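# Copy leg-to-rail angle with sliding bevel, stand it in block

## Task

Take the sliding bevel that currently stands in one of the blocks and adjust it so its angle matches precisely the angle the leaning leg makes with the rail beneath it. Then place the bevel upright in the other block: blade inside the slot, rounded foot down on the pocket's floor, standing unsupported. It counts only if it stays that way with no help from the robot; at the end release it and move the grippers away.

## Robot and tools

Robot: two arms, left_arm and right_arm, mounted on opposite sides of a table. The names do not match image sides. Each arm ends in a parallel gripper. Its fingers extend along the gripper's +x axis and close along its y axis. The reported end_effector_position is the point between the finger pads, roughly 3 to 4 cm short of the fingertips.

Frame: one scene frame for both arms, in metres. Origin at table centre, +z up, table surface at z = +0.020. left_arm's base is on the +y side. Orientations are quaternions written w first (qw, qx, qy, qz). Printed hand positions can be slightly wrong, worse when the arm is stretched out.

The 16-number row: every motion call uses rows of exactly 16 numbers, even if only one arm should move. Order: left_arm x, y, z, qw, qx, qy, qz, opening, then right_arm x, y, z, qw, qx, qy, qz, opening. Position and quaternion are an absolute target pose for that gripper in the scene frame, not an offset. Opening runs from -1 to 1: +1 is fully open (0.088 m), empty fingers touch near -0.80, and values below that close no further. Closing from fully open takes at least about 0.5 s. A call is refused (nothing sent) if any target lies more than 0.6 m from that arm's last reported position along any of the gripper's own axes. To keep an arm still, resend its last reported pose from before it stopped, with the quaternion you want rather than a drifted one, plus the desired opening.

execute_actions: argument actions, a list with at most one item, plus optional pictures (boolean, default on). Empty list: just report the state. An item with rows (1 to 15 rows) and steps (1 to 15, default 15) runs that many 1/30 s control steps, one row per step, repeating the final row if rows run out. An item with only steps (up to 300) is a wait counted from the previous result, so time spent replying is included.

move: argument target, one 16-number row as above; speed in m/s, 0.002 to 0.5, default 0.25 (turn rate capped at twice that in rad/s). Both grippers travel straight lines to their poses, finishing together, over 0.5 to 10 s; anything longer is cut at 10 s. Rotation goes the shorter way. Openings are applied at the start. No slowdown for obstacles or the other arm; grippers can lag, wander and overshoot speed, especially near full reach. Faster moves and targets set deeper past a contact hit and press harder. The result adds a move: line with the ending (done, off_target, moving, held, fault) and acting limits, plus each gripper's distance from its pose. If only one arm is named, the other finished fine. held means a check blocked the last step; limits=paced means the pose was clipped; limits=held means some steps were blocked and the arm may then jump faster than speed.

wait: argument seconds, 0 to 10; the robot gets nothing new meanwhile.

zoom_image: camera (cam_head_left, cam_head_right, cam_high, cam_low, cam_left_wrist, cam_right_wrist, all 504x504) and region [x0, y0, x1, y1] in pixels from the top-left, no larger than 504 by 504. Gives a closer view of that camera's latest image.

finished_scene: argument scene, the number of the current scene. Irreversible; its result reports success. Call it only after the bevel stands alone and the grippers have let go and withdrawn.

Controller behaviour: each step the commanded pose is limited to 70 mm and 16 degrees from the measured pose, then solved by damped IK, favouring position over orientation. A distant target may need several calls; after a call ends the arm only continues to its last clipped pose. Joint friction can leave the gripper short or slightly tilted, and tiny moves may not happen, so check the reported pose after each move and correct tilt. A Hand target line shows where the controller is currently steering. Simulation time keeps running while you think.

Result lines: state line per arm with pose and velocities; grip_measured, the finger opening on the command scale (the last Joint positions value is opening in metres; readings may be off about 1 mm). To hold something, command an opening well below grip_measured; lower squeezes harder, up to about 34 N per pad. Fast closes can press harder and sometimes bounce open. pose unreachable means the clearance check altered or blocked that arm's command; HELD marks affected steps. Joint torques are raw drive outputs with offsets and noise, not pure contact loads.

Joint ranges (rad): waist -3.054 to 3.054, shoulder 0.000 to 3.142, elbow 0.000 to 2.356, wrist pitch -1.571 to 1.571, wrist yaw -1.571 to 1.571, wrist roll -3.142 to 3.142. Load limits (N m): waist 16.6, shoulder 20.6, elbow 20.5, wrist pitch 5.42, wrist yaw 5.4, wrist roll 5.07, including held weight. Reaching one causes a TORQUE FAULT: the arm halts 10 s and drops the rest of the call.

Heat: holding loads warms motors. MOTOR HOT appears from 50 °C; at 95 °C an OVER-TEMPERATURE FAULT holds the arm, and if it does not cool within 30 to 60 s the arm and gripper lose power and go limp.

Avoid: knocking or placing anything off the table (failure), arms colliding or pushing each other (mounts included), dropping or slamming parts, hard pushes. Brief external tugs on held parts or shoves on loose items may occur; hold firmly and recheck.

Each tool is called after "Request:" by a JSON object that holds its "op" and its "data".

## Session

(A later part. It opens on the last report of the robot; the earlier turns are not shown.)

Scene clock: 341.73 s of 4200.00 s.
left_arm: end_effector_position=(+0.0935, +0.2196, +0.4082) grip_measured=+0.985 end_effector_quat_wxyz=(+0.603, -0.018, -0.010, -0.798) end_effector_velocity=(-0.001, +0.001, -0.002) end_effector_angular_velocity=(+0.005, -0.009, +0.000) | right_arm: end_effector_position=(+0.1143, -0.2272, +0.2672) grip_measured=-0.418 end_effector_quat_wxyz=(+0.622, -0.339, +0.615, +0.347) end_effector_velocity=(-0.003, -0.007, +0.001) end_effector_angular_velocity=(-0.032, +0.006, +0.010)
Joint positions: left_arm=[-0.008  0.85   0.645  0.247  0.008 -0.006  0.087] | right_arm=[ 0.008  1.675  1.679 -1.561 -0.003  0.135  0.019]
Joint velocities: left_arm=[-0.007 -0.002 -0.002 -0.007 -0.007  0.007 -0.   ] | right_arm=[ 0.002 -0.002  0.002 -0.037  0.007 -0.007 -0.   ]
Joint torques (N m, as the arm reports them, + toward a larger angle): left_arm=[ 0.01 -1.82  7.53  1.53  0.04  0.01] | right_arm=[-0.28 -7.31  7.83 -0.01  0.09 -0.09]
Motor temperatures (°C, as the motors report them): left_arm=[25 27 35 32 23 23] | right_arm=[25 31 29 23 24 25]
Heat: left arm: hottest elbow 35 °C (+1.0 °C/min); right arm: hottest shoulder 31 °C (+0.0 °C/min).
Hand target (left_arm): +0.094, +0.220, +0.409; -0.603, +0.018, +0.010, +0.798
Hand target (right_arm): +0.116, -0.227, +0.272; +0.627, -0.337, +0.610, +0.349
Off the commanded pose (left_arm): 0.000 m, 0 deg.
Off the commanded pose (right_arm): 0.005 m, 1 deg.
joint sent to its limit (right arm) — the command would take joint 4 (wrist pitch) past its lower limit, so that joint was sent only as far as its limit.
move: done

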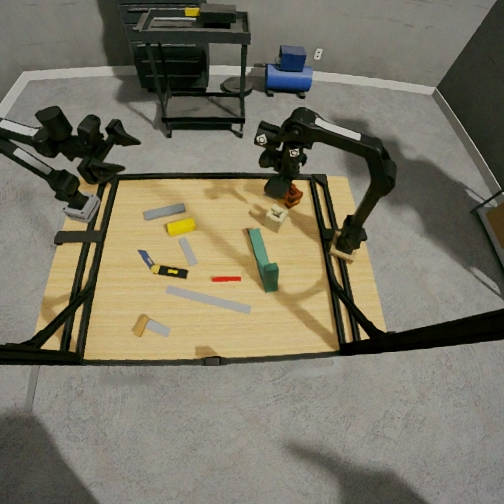

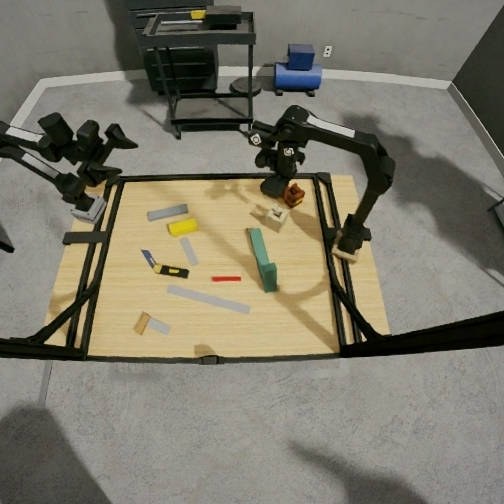

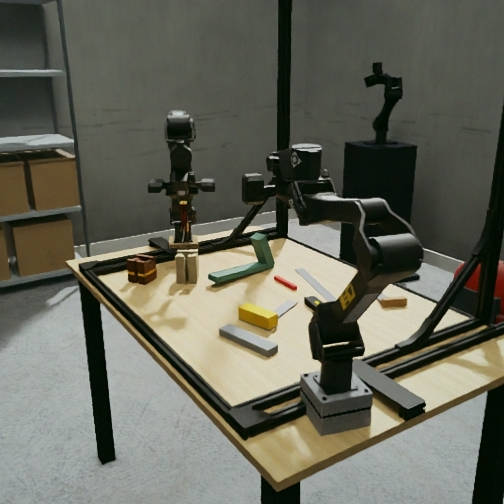

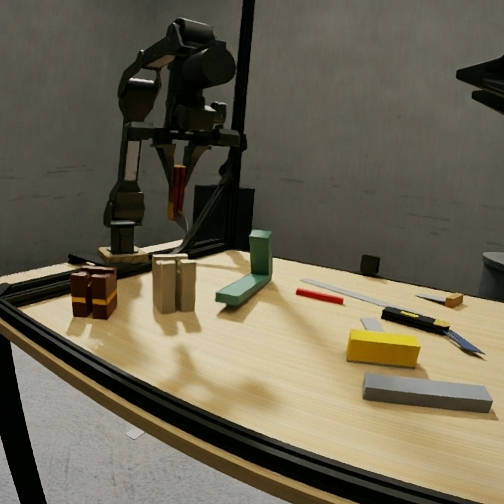

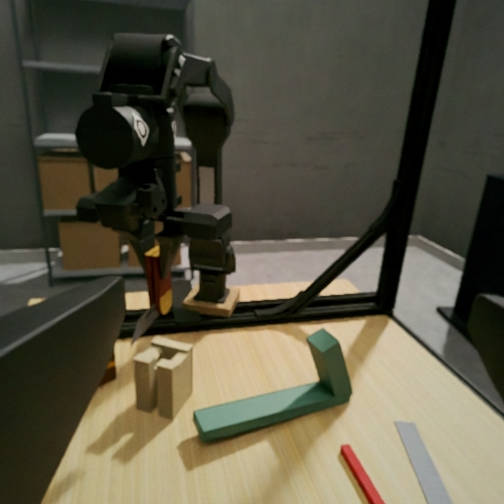

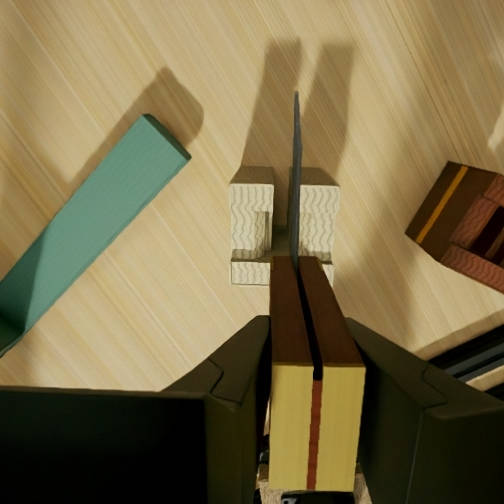

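Request:
{"op": "zoom_image", "data": {"camera": "cam_left_wrist", "region": [80, 200, 240, 420]}}

Request:
{"op": "zoom_image", "data": {"camera": "cam_low", "region": [110, 120, 290, 330]}}

Region (80, 200, 240, 420) of cam_left_wrist's 504x504 image, scaled by 2.291, with more detail than that image has; it fills the left 367 columns of this view, and the rest is white.

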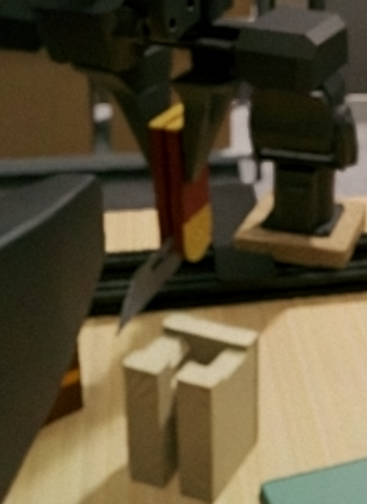

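Region (110, 120, 290, 330) of cam_low's 504x504 image, scaled by 2.400, with more detail than that image has; it fills the left 432 columns of this view, and the rest is white.

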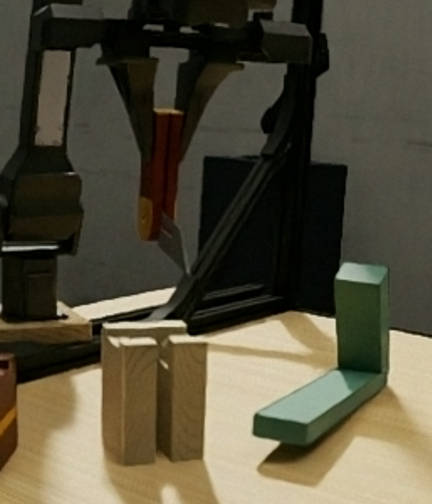

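Request:
{"op": "move", "data": {"target": [-0.21,0.09,0.115,0.7771,0,0,-0.6293,1.0, -0.06,-0.155,0.268,0.7018,-0.0862,0.7018,0.0862,-0.55], "speed": 0.15}}

Scene clock: 405.30 s of 4200.00 s.
left_arm: end_effector_position=(-0.2093, +0.0922, +0.1210) grip_measured=+0.985 end_effector_quat_wxyz=(+0.777, -0.007, -0.001, -0.630) end_effector_velocity=(+0.001, +0.002, -0.006) end_effector_angular_velocity=(+0.005, +0.007, +0.005) | right_arm: end_effector_position=(-0.0603, -0.1579, +0.2675) grip_measured=-0.418 end_effector_quat_wxyz=(+0.701, -0.070, +0.702, +0.103) end_effector_velocity=(+0.002, -0.003, +0.000) end_effector_angular_velocity=(-0.006, -0.009, +0.005)
Joint positions: left_arm=[-0.714  2.73   1.695  1.061 -1.183  0.014  0.087] | right_arm=[ 0.588  1.84   1.878 -1.562 -0.     1.484  0.019]
Joint velocities: left_arm=[-0.002  0.007 -0.002 -0.007 -0.007 -0.022  0.   ] | right_arm=[-0.002 -0.007 -0.007 -0.007  0.007 -0.007 -0.   ]
Joint torques (N m, as the arm reports them, + toward a larger angle): left_arm=[ -0.26 -10.38   6.22   1.08  -0.11   0.21] | right_arm=[ 0.32 -6.82  7.73  0.09  0.03  0.12]
Motor temperatures (°C, as the motors report them): left_arm=[25 27 36 33 23 23] | right_arm=[25 32 32 23 24 25]
Heat: left arm: hottest elbow 36 °C (+1.0 °C/min); right arm: hottest shoulder 32 °C (+1.0 °C/min).
Hand target (left_arm): -0.210, +0.093, +0.116; +0.777, -0.001, -0.004, -0.629
Hand target (right_arm): -0.062, -0.155, +0.267; +0.701, -0.069, +0.703, +0.103
Off the commanded pose (left_arm): 0.006 m, 1 deg.
Off the commanded pose (right_arm): 0.003 m, 3 deg.
joint sent to its limit (right arm) — the command would take joint 4 (wrist pitch) past its lower limit, so that joint was sent only as far as its limit.
move: off_target (right_arm)

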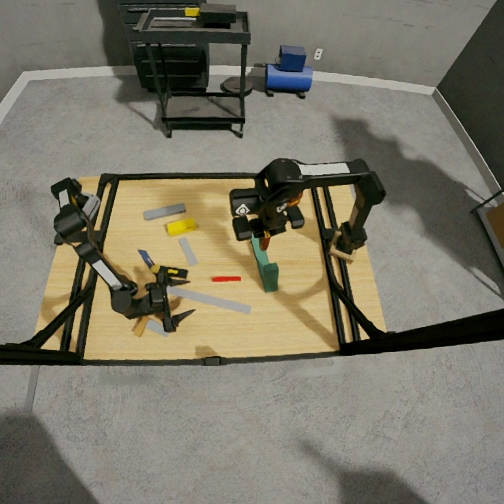

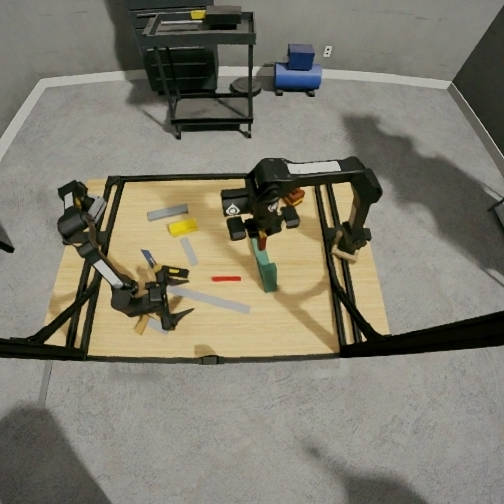

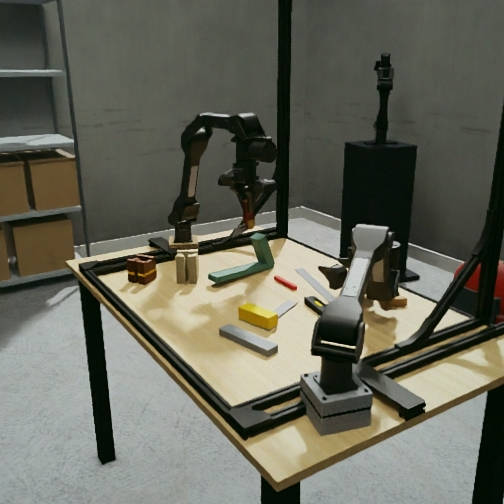

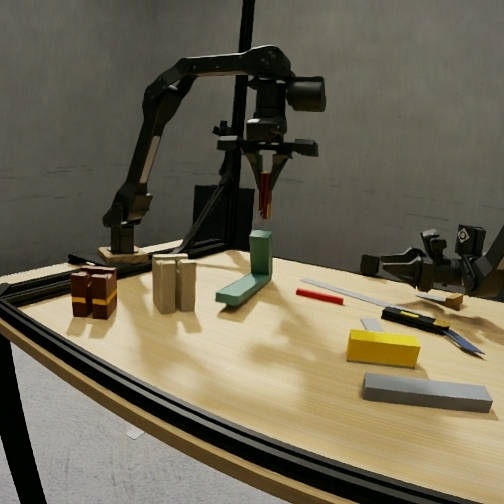

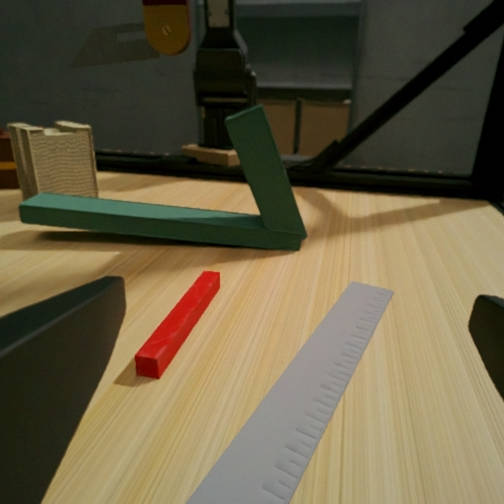

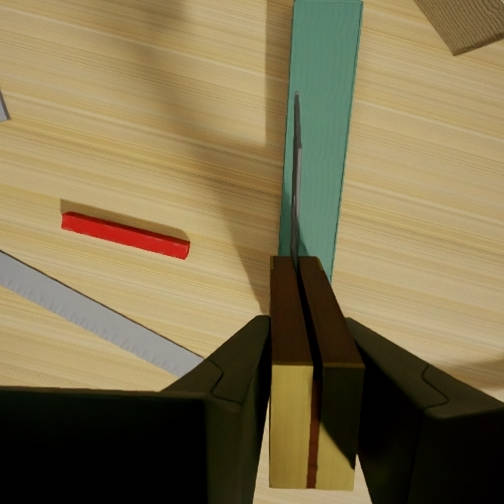

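Request:
{"op": "zoom_image", "data": {"camera": "cam_left_wrist", "region": [0, 0, 340, 270]}}

Region (0, 0, 340, 270) of cam_left_wrist's 504x504 image, scaled by 1.482, with more detail than that image has; it fills the top 400 rows of this view, and the rest is white.

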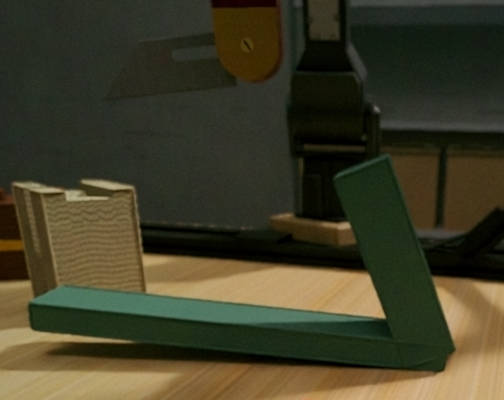

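Request:
{"op": "move", "data": {"target": [-0.21,0.09,0.115,0.7771,0,0,-0.6293,1.0, -0.06,-0.175,0.235,0.7044,-0.0616,0.7044,0.0616,-0.55], "speed": 0.08}}

Scene clock: 466.20 s of 4200.00 s.
left_arm: end_effector_position=(-0.2100, +0.0922, +0.1148) grip_measured=+0.985 end_effector_quat_wxyz=(+0.777, +0.003, -0.002, -0.630) end_effector_velocity=(+0.007, +0.000, +0.002) end_effector_angular_velocity=(-0.006, +0.013, +0.039) | right_arm: end_effector_position=(-0.0591, -0.1727, +0.2313) grip_measured=-0.418 end_effector_quat_wxyz=(+0.705, -0.067, +0.704, +0.057) end_effector_velocity=(-0.000, +0.002, +0.005) end_effector_angular_velocity=(+0.037, -0.001, +0.010)
Joint positions: left_arm=[-0.715  2.739  1.702  1.035 -1.183  0.006  0.087] | right_arm=[ 0.592  1.804  1.686 -1.467 -0.     1.556  0.019]
Joint velocities: left_arm=[ 0.002 -0.002 -0.002  0.007 -0.037 -0.007 -0.   ] | right_arm=[ 0.002 -0.022 -0.007  0.022  0.007 -0.007 -0.   ]
Joint torques (N m, as the arm reports them, + toward a larger angle): left_arm=[  0.33 -11.4    6.22   1.09   0.07  -0.15] | right_arm=[  0.35 -10.12   5.14   0.22   0.07   0.14]
Motor temperatures (°C, as the motors report them): left_arm=[25 41 34 30 23 23] | right_arm=[25 34 33 23 24 25]
Heat: left arm: hottest shoulder 41 °C (+5.0 °C/min); right arm: hottest shoulder 34 °C (+2.0 °C/min).
Hand target (left_arm): -0.210, +0.090, +0.115; +0.777, +0.000, +0.000, -0.629
Hand target (right_arm): -0.060, -0.175, +0.235; +0.704, -0.062, +0.704, +0.062
Off the commanded pose (left_arm): 0.002 m, 0 deg.
Off the commanded pose (right_arm): 0.004 m, 1 deg.
move: done

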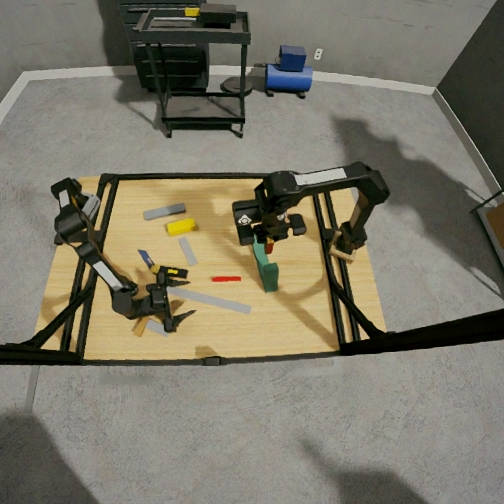

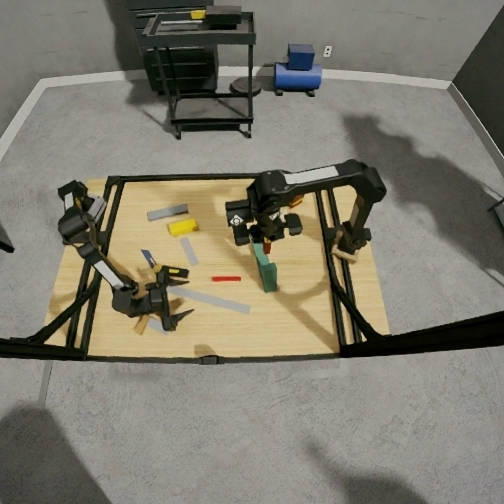

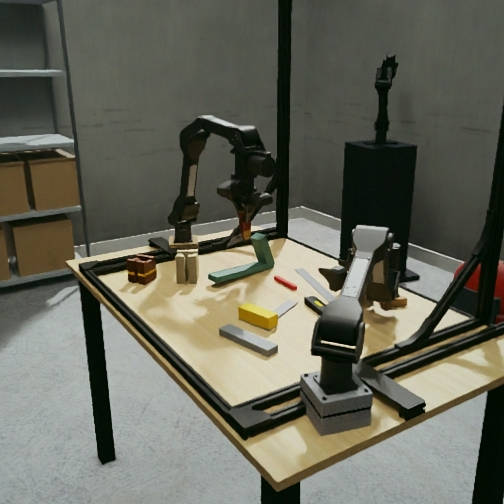

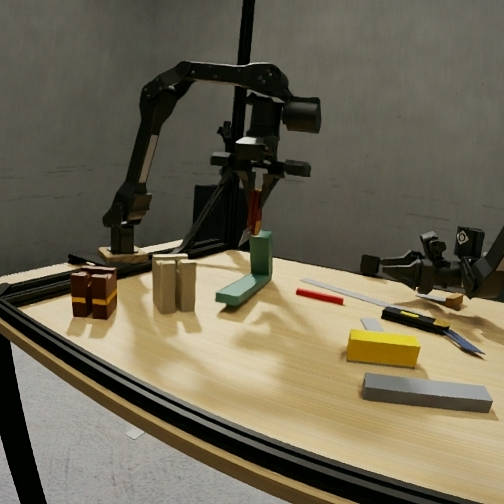

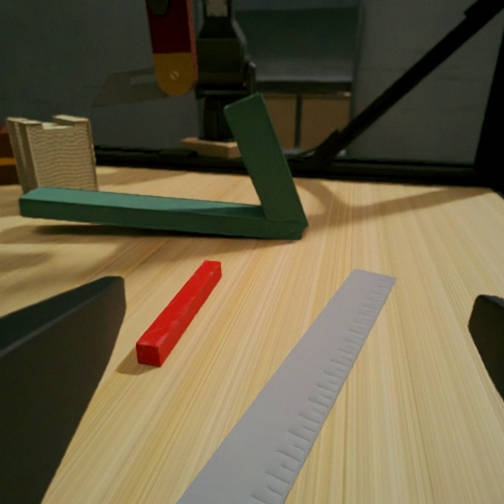

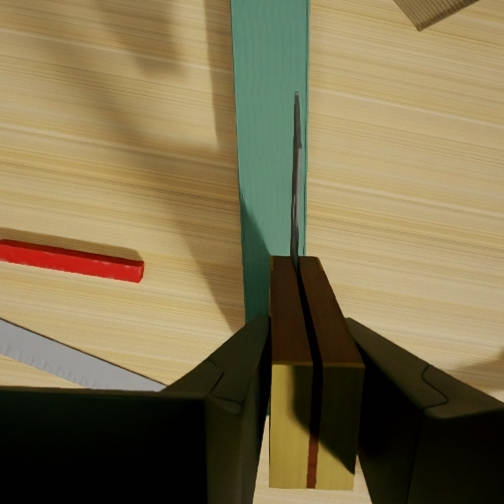

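Request:
{"op": "zoom_image", "data": {"camera": "cam_left_wrist", "region": [80, 0, 330, 250]}}

Region (80, 0, 330, 250) of cam_left_wrist's 504x504 image, scaled by 2.016, with more detail than that image has.

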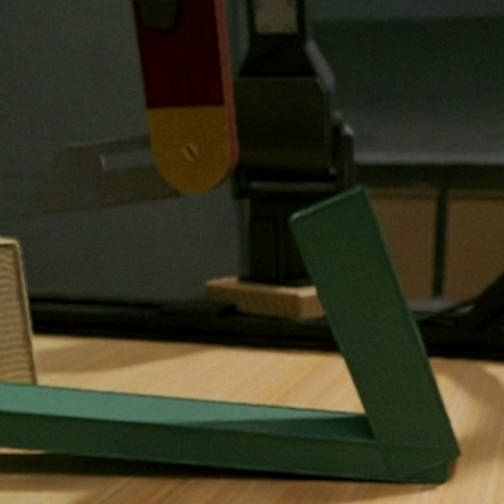

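Request:
{"op": "move", "data": {"target": [-0.21,0.09,0.115,0.7771,0,0,-0.6293,1.0, -0.0605,-0.1655,0.176,0.6662,-0.0680,0.7400,0.0612,-0.55], "speed": 0.05}}

Scene clock: 527.67 s of 4200.00 s.
left_arm: end_effector_position=(-0.2096, +0.0912, +0.1138) grip_measured=+0.985 end_effector_quat_wxyz=(+0.777, +0.003, -0.001, -0.629) end_effector_velocity=(-0.005, +0.002, +0.006) end_effector_angular_velocity=(-0.014, +0.036, -0.015) | right_arm: end_effector_position=(-0.0612, -0.1648, +0.1811) grip_measured=-0.418 end_effector_quat_wxyz=(+0.668, -0.063, +0.739, +0.066) end_effector_velocity=(+0.001, +0.001, -0.001) end_effector_angular_velocity=(+0.004, +0.008, +0.015)
Joint positions: left_arm=[-0.713  2.743  1.706  1.033 -1.183  0.003  0.087] | right_arm=[ 0.549  1.811  1.493 -1.245 -0.101  1.506  0.019]
Joint velocities: left_arm=[-0.007 -0.007  0.002  0.007  0.007 -0.022  0.   ] | right_arm=[-0.007  0.002 -0.002  0.007 -0.007 -0.022  0.   ]
Joint torques (N m, as the arm reports them, + toward a larger angle): left_arm=[  0.12 -11.89   5.78   1.19   0.05  -0.07] | right_arm=[-0.3  -6.87  5.14  0.26 -0.15 -0.11]
Motor temperatures (°C, as the motors report them): left_arm=[25 47 33 30 23 23] | right_arm=[25 38 31 23 24 25]
Heat: left arm: hottest shoulder 47 °C (+6.1 °C/min); right arm: hottest shoulder 38 °C (+4.0 °C/min).
Hand target (left_arm): -0.210, +0.090, +0.115; +0.777, -0.000, -0.000, -0.629
Hand target (right_arm): -0.060, -0.166, +0.176; +0.666, -0.068, +0.740, +0.061
Off the commanded pose (left_arm): 0.002 m, 0 deg.
Off the commanded pose (right_arm): 0.005 m, 1 deg.
move: done

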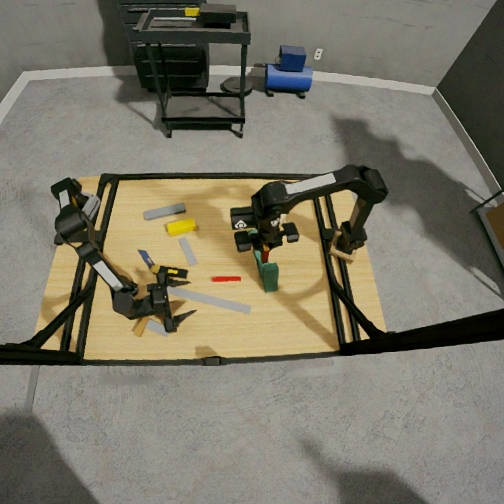

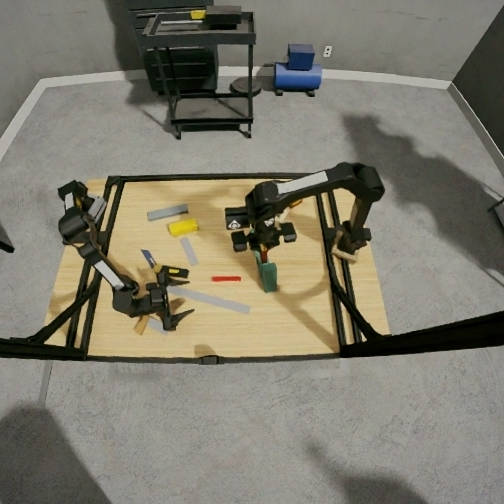

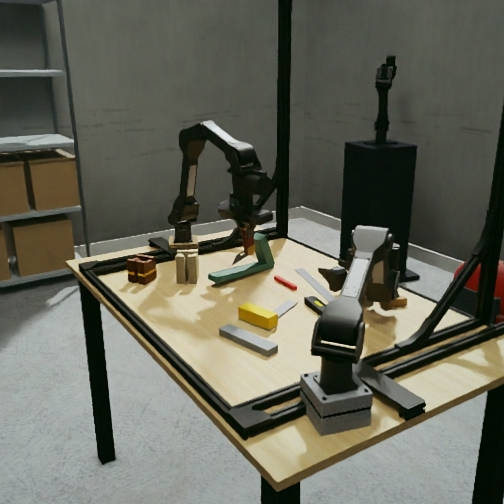

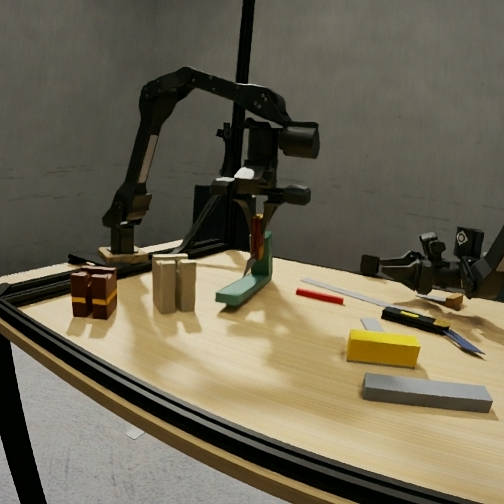

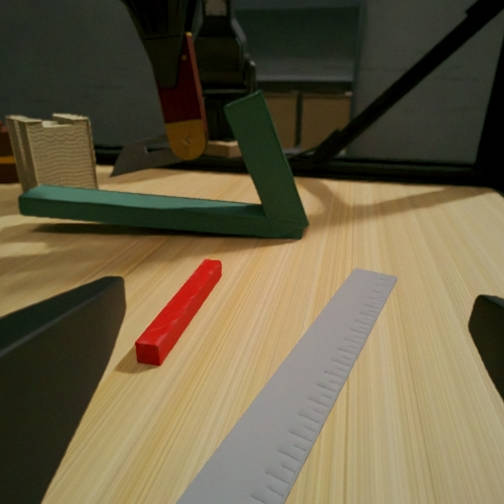

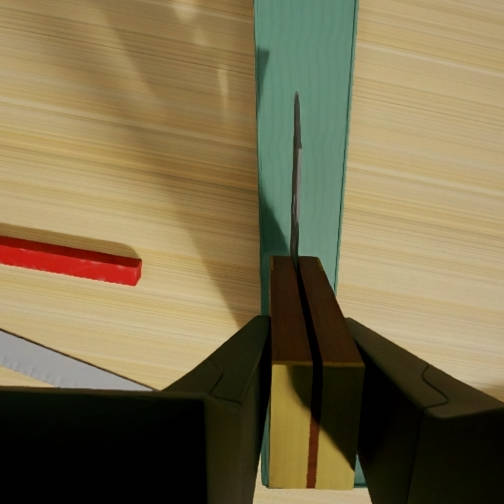

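Request:
{"op": "zoom_image", "data": {"camera": "cam_left_wrist", "region": [80, 0, 330, 250]}}

Region (80, 0, 330, 250) of cam_left_wrist's 504x504 image, scaled by 2.016, with more detail than that image has.

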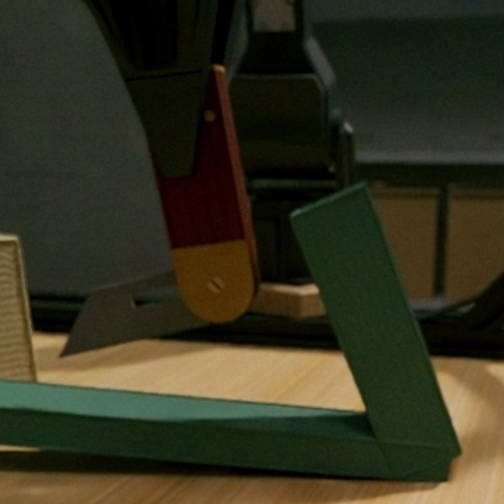

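Request:
{"op": "move", "data": {"target": [-0.21,0.09,0.115,0.7771,0,0,-0.6293,1.0, -0.056,-0.168,0.147,0.6401,-0.0701,0.7628,0.0588,-0.55], "speed": 0.015}}

Request:
{"op": "zoom_image", "data": {"camera": "cam_left_wrist", "region": [80, 0, 330, 250]}}

Scene clock: 557.93 s of 4200.00 s.
left_arm: end_effector_position=(-0.2096, +0.0909, +0.1136) grip_measured=+0.985 end_effector_quat_wxyz=(+0.777, +0.003, -0.001, -0.629) end_effector_velocity=(+0.002, +0.002, +0.001) end_effector_angular_velocity=(+0.008, -0.007, +0.020) | right_arm: end_effector_position=(-0.0589, -0.1668, +0.1556) grip_measured=-0.418 end_effector_quat_wxyz=(+0.640, -0.064, +0.763, +0.068) end_effector_velocity=(-0.002, -0.000, -0.000) end_effector_angular_velocity=(+0.005, +0.022, +0.019)
Joint positions: left_arm=[-0.713  2.744  1.708  1.033 -1.183  0.002  0.087] | right_arm=[ 0.51   1.817  1.392 -1.143 -0.175  1.462  0.019]
Joint velocities: left_arm=[-0.002 -0.007 -0.002 -0.022 -0.022 -0.007 -0.   ] | right_arm=[-0.002 -0.002 -0.007  0.007 -0.022 -0.022  0.   ]
Joint torques (N m, as the arm reports them, + toward a larger angle): left_arm=[  0.07 -12.01   5.64   1.2    0.04  -0.05] | right_arm=[-0.59 -5.84  4.59  0.49  0.02 -0.14]
Motor temperatures (°C, as the motors report them): left_arm=[25 49 33 30 23 23] | right_arm=[25 35 30 23 24 25]
Heat: left arm: hottest shoulder 49 °C (+5.0 °C/min); right arm: hottest shoulder 35 °C (-2.0 °C/min).
Hand target (left_arm): -0.210, +0.090, +0.115; +0.777, -0.000, +0.000, -0.629
Hand target (right_arm): -0.056, -0.168, +0.147; +0.640, -0.071, +0.763, +0.059
Off the commanded pose (left_arm): 0.002 m, 0 deg.
Off the commanded pose (right_arm): 0.009 m, 1 deg.
move: off_target (right_arm)

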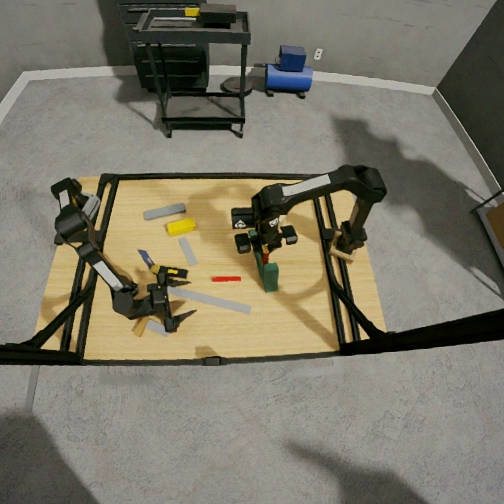

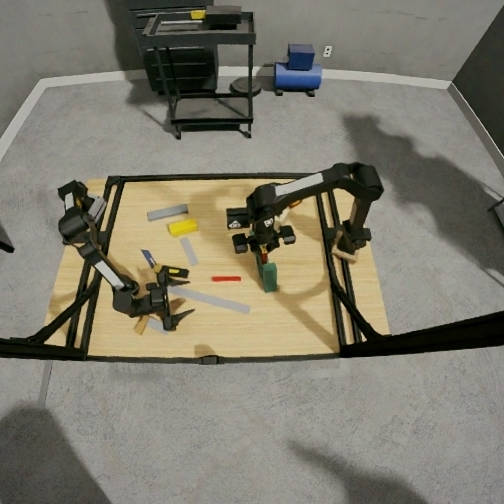

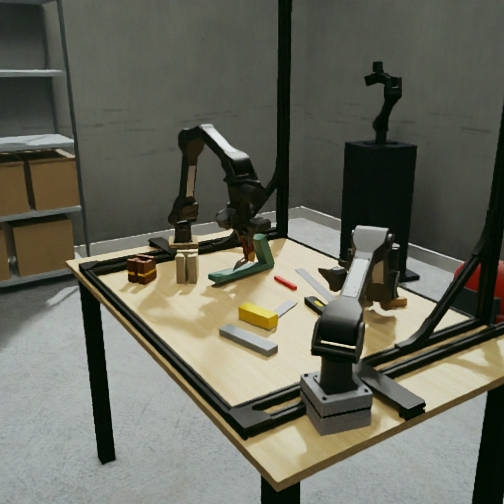

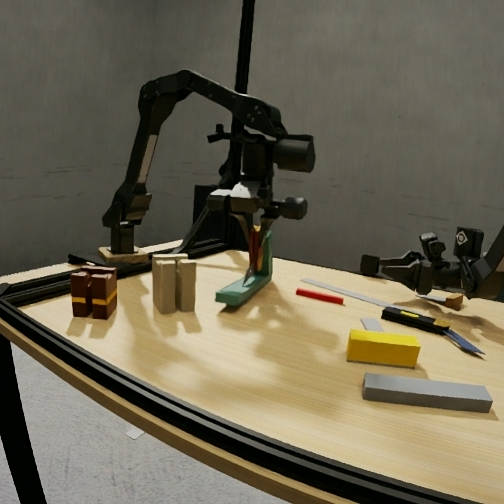

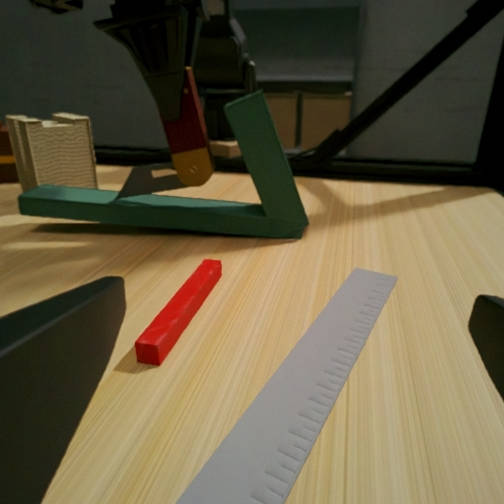

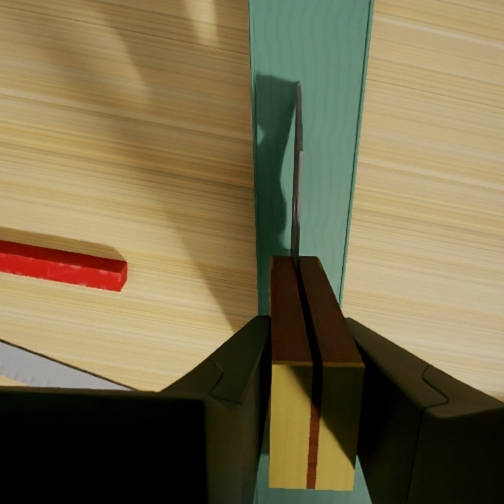

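Region (80, 0, 330, 250) of cam_left_wrist's 504x504 image, scaled by 2.016, with more detail than that image has.

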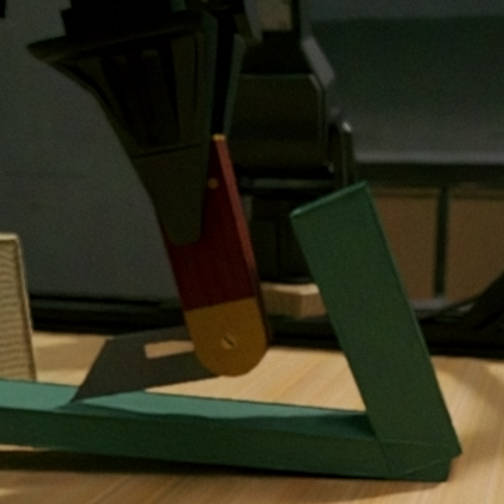

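Request:
{"op": "move", "data": {"target": [-0.21,0.09,0.115,0.7771,0,0,-0.6293,1.0, -0.056,-0.168,0.136,0.6401,-0.0701,0.7628,0.0588,-0.55], "speed": 0.01}}

Request:
{"op": "zoom_image", "data": {"camera": "cam_left_wrist", "region": [80, 0, 330, 250]}}

Scene clock: 568.40 s of 4200.00 s.
left_arm: end_effector_position=(-0.2096, +0.0910, +0.1134) grip_measured=+0.985 end_effector_quat_wxyz=(+0.777, +0.003, -0.001, -0.629) end_effector_velocity=(+0.000, +0.001, -0.000) end_effector_angular_velocity=(+0.003, +0.001, +0.005) | right_arm: end_effector_position=(-0.0593, -0.1652, +0.1452) grip_measured=-0.418 end_effector_quat_wxyz=(+0.639, -0.063, +0.764, +0.071) end_effector_velocity=(-0.002, -0.004, +0.001) end_effector_angular_velocity=(-0.008, +0.021, +0.005)
Joint positions: left_arm=[-0.713  2.745  1.708  1.033 -1.183  0.002  0.087] | right_arm=[ 0.51   1.826  1.362 -1.097 -0.177  1.461  0.019]
Joint velocities: left_arm=[-0.002 -0.002 -0.002 -0.007 -0.007 -0.007  0.   ] | right_arm=[-0.002 -0.007 -0.007 -0.007 -0.022 -0.007  0.   ]
Joint torques (N m, as the arm reports them, + toward a larger angle): left_arm=[  0.08 -12.05   5.56   1.21   0.04  -0.04] | right_arm=[-0.59 -5.84  4.28  0.26  0.06 -0.09]
Motor temperatures (°C, as the motors report them): left_arm=[25 49 33 30 23 23] | right_arm=[25 35 30 24 24 25]
Heat: left arm: hottest shoulder 49 °C (+4.0 °C/min); right arm: hottest shoulder 35 °C (-2.0 °C/min).
Hand target (left_arm): -0.210, +0.090, +0.115; +0.777, +0.000, -0.000, -0.629
Hand target (right_arm): -0.056, -0.168, +0.136; +0.640, -0.070, +0.763, +0.059
Off the commanded pose (left_arm): 0.002 m, 0 deg.
Off the commanded pose (right_arm): 0.010 m, 2 deg.
move: off_target (right_arm)

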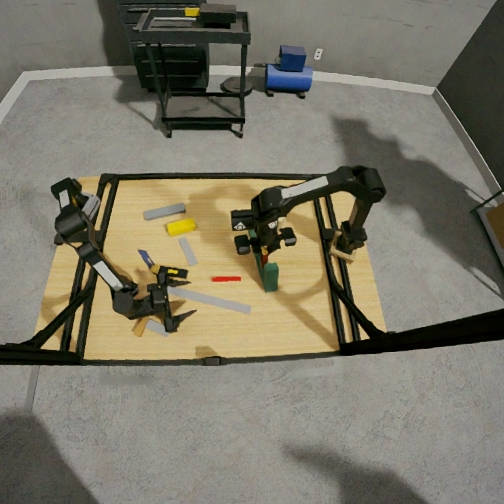

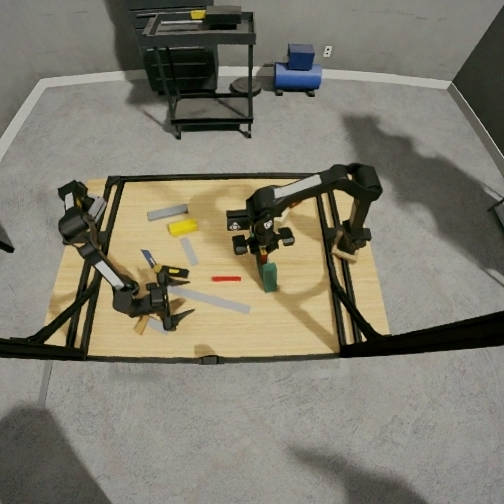

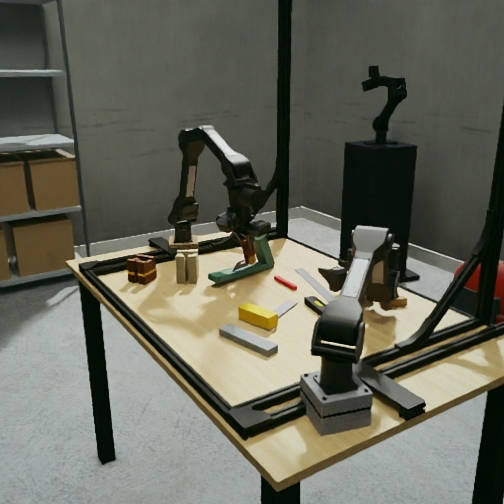

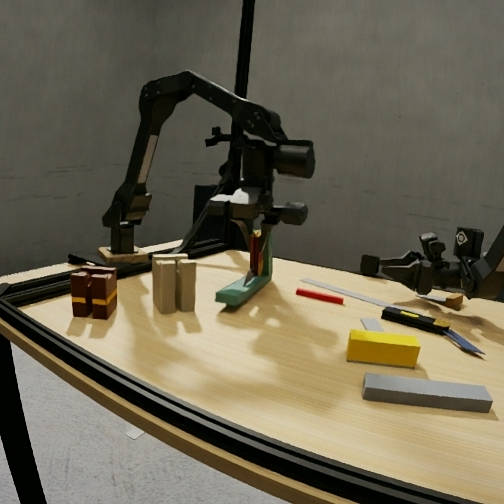

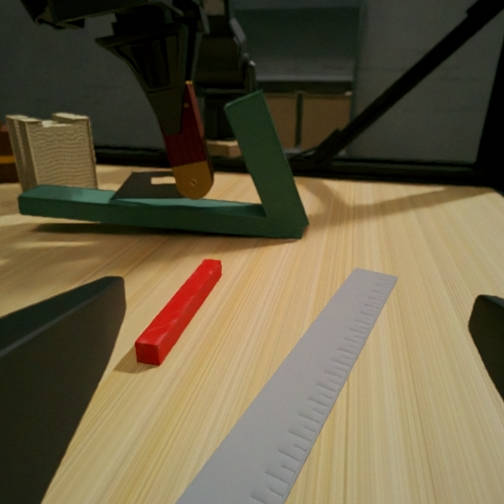

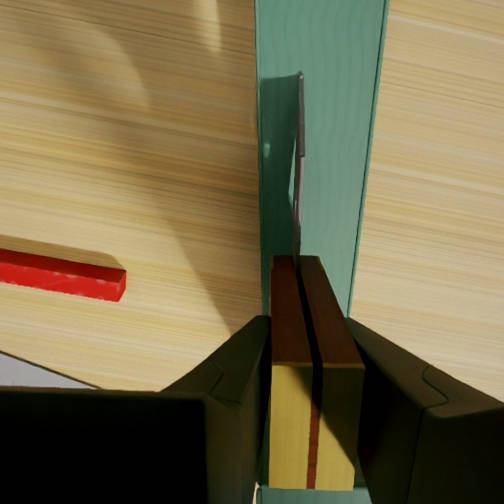

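Region (80, 0, 330, 250) of cam_left_wrist's 504x504 image, scaled by 2.016, with more detail than that image has.

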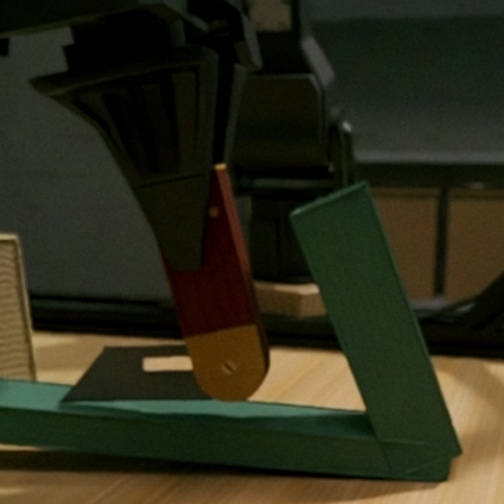

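Request:
{"op": "move", "data": {"target": [-0.21,0.09,0.115,0.7771,0,0,-0.6293,1.0, -0.071,-0.176,0.131,0.6131,-0.0721,0.7847,0.0563,-0.55], "speed": 0.01}}

Request:
{"op": "zoom_image", "data": {"camera": "cam_left_wrist", "region": [80, 0, 330, 250]}}

Scene clock: 599.80 s of 4200.00 s.
left_arm: end_effector_position=(-0.2096, +0.0908, +0.1132) grip_measured=+0.985 end_effector_quat_wxyz=(+0.777, +0.003, -0.001, -0.629) end_effector_velocity=(+0.002, +0.002, -0.000) end_effector_angular_velocity=(+0.003, +0.001, +0.020) | right_arm: end_effector_position=(-0.0682, -0.1719, +0.1347) grip_measured=-0.418 end_effector_quat_wxyz=(+0.616, -0.067, +0.782, +0.062) end_effector_velocity=(+0.001, +0.001, +0.000) end_effector_angular_velocity=(+0.008, +0.008, -0.000)
Joint positions: left_arm=[-0.712  2.746  1.708  1.033 -1.182  0.001  0.087] | right_arm=[ 0.513  1.83   1.317 -1.066 -0.235  1.467  0.019]
Joint velocities: left_arm=[-0.002 -0.002 -0.002 -0.007 -0.022 -0.007  0.   ] | right_arm=[-0.007 -0.002 -0.002  0.007 -0.007 -0.007 -0.   ]
Joint torques (N m, as the arm reports them, + toward a larger angle): left_arm=[  0.04 -12.17   5.49   1.22   0.03  -0.02] | right_arm=[ 0.48 -7.68  4.14  0.09 -0.47  0.15]
Motor temperatures (°C, as the motors report them): left_arm=[25 51 33 31 23 23] | right_arm=[25 34 29 23 24 25]
Heat: left arm: hottest shoulder 51 °C (+3.0 °C/min); right arm: hottest shoulder 34 °C (-2.0 °C/min). Fold the left arm in close to its base before you think long.
Hand target (left_arm): -0.210, +0.090, +0.115; +0.777, +0.000, -0.000, -0.629
Hand target (right_arm): -0.071, -0.176, +0.131; +0.613, -0.072, +0.785, +0.056
Off the commanded pose (left_arm): 0.002 m, 0 deg.
Off the commanded pose (right_arm): 0.006 m, 1 deg.
MOTOR HOT: a motor of the left arm reached 50 °C. Now the hottest motor of the left arm, joint 2 (shoulder), reports 51 °C. The temperature limit of the motors' drives, at which the controller stops that arm, is 95 °C. To cool a motor, set the load down, stop pushing, or move to a pose that needs little force.
move: done

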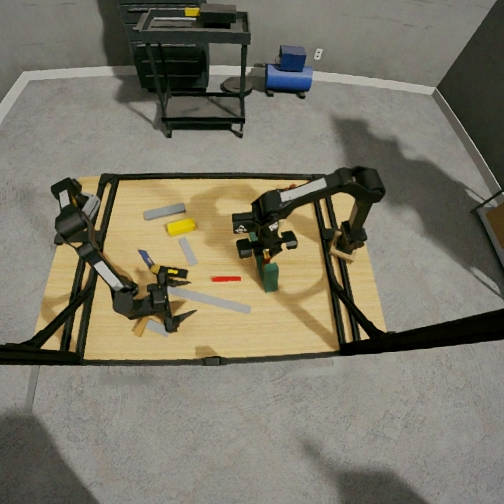

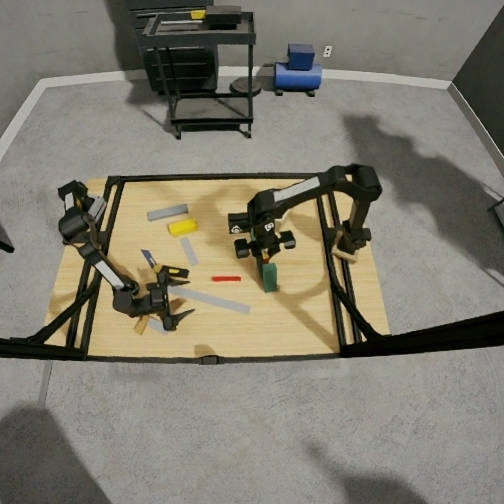

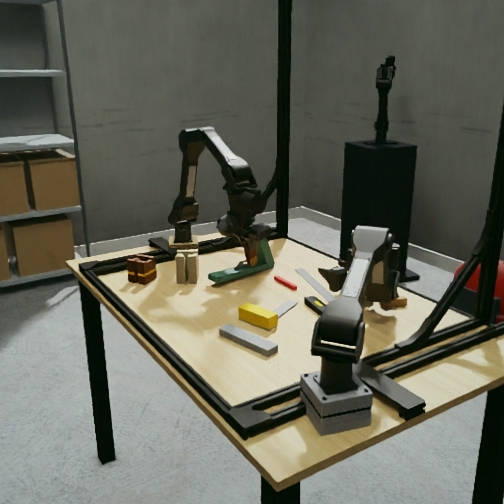

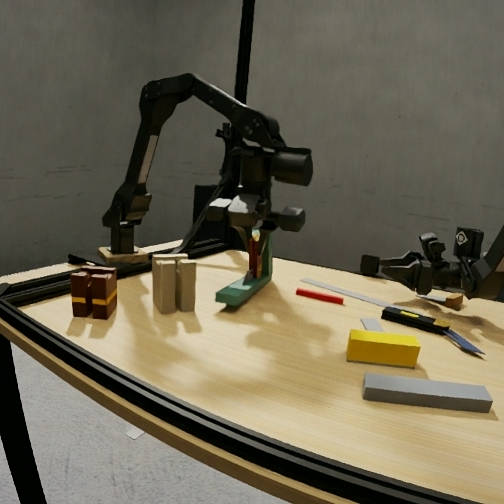

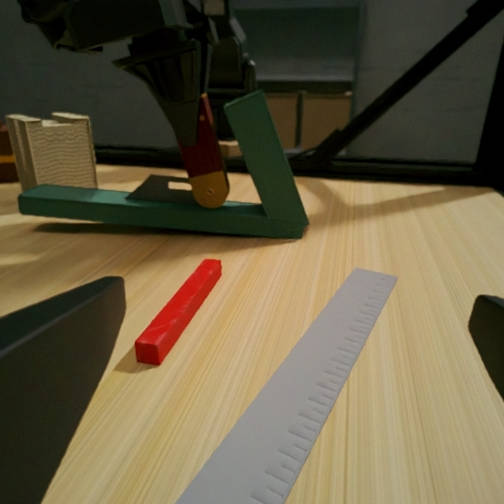

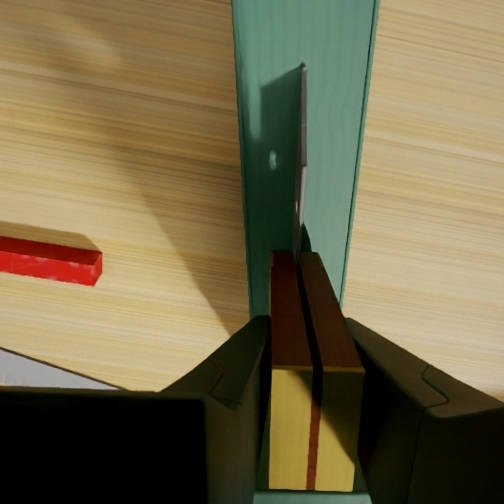

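Region (80, 0, 330, 250) of cam_left_wrist's 504x504 image, scaled by 2.016, with more detail than that image has.

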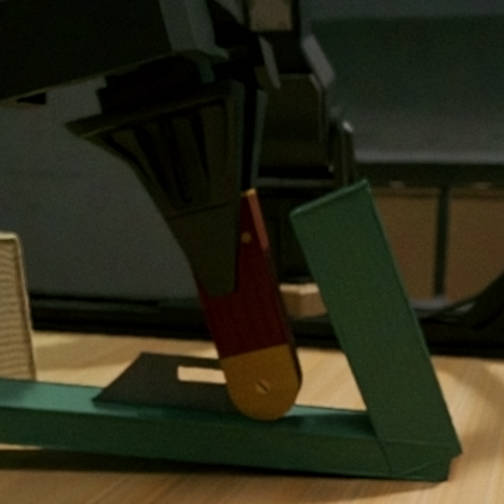

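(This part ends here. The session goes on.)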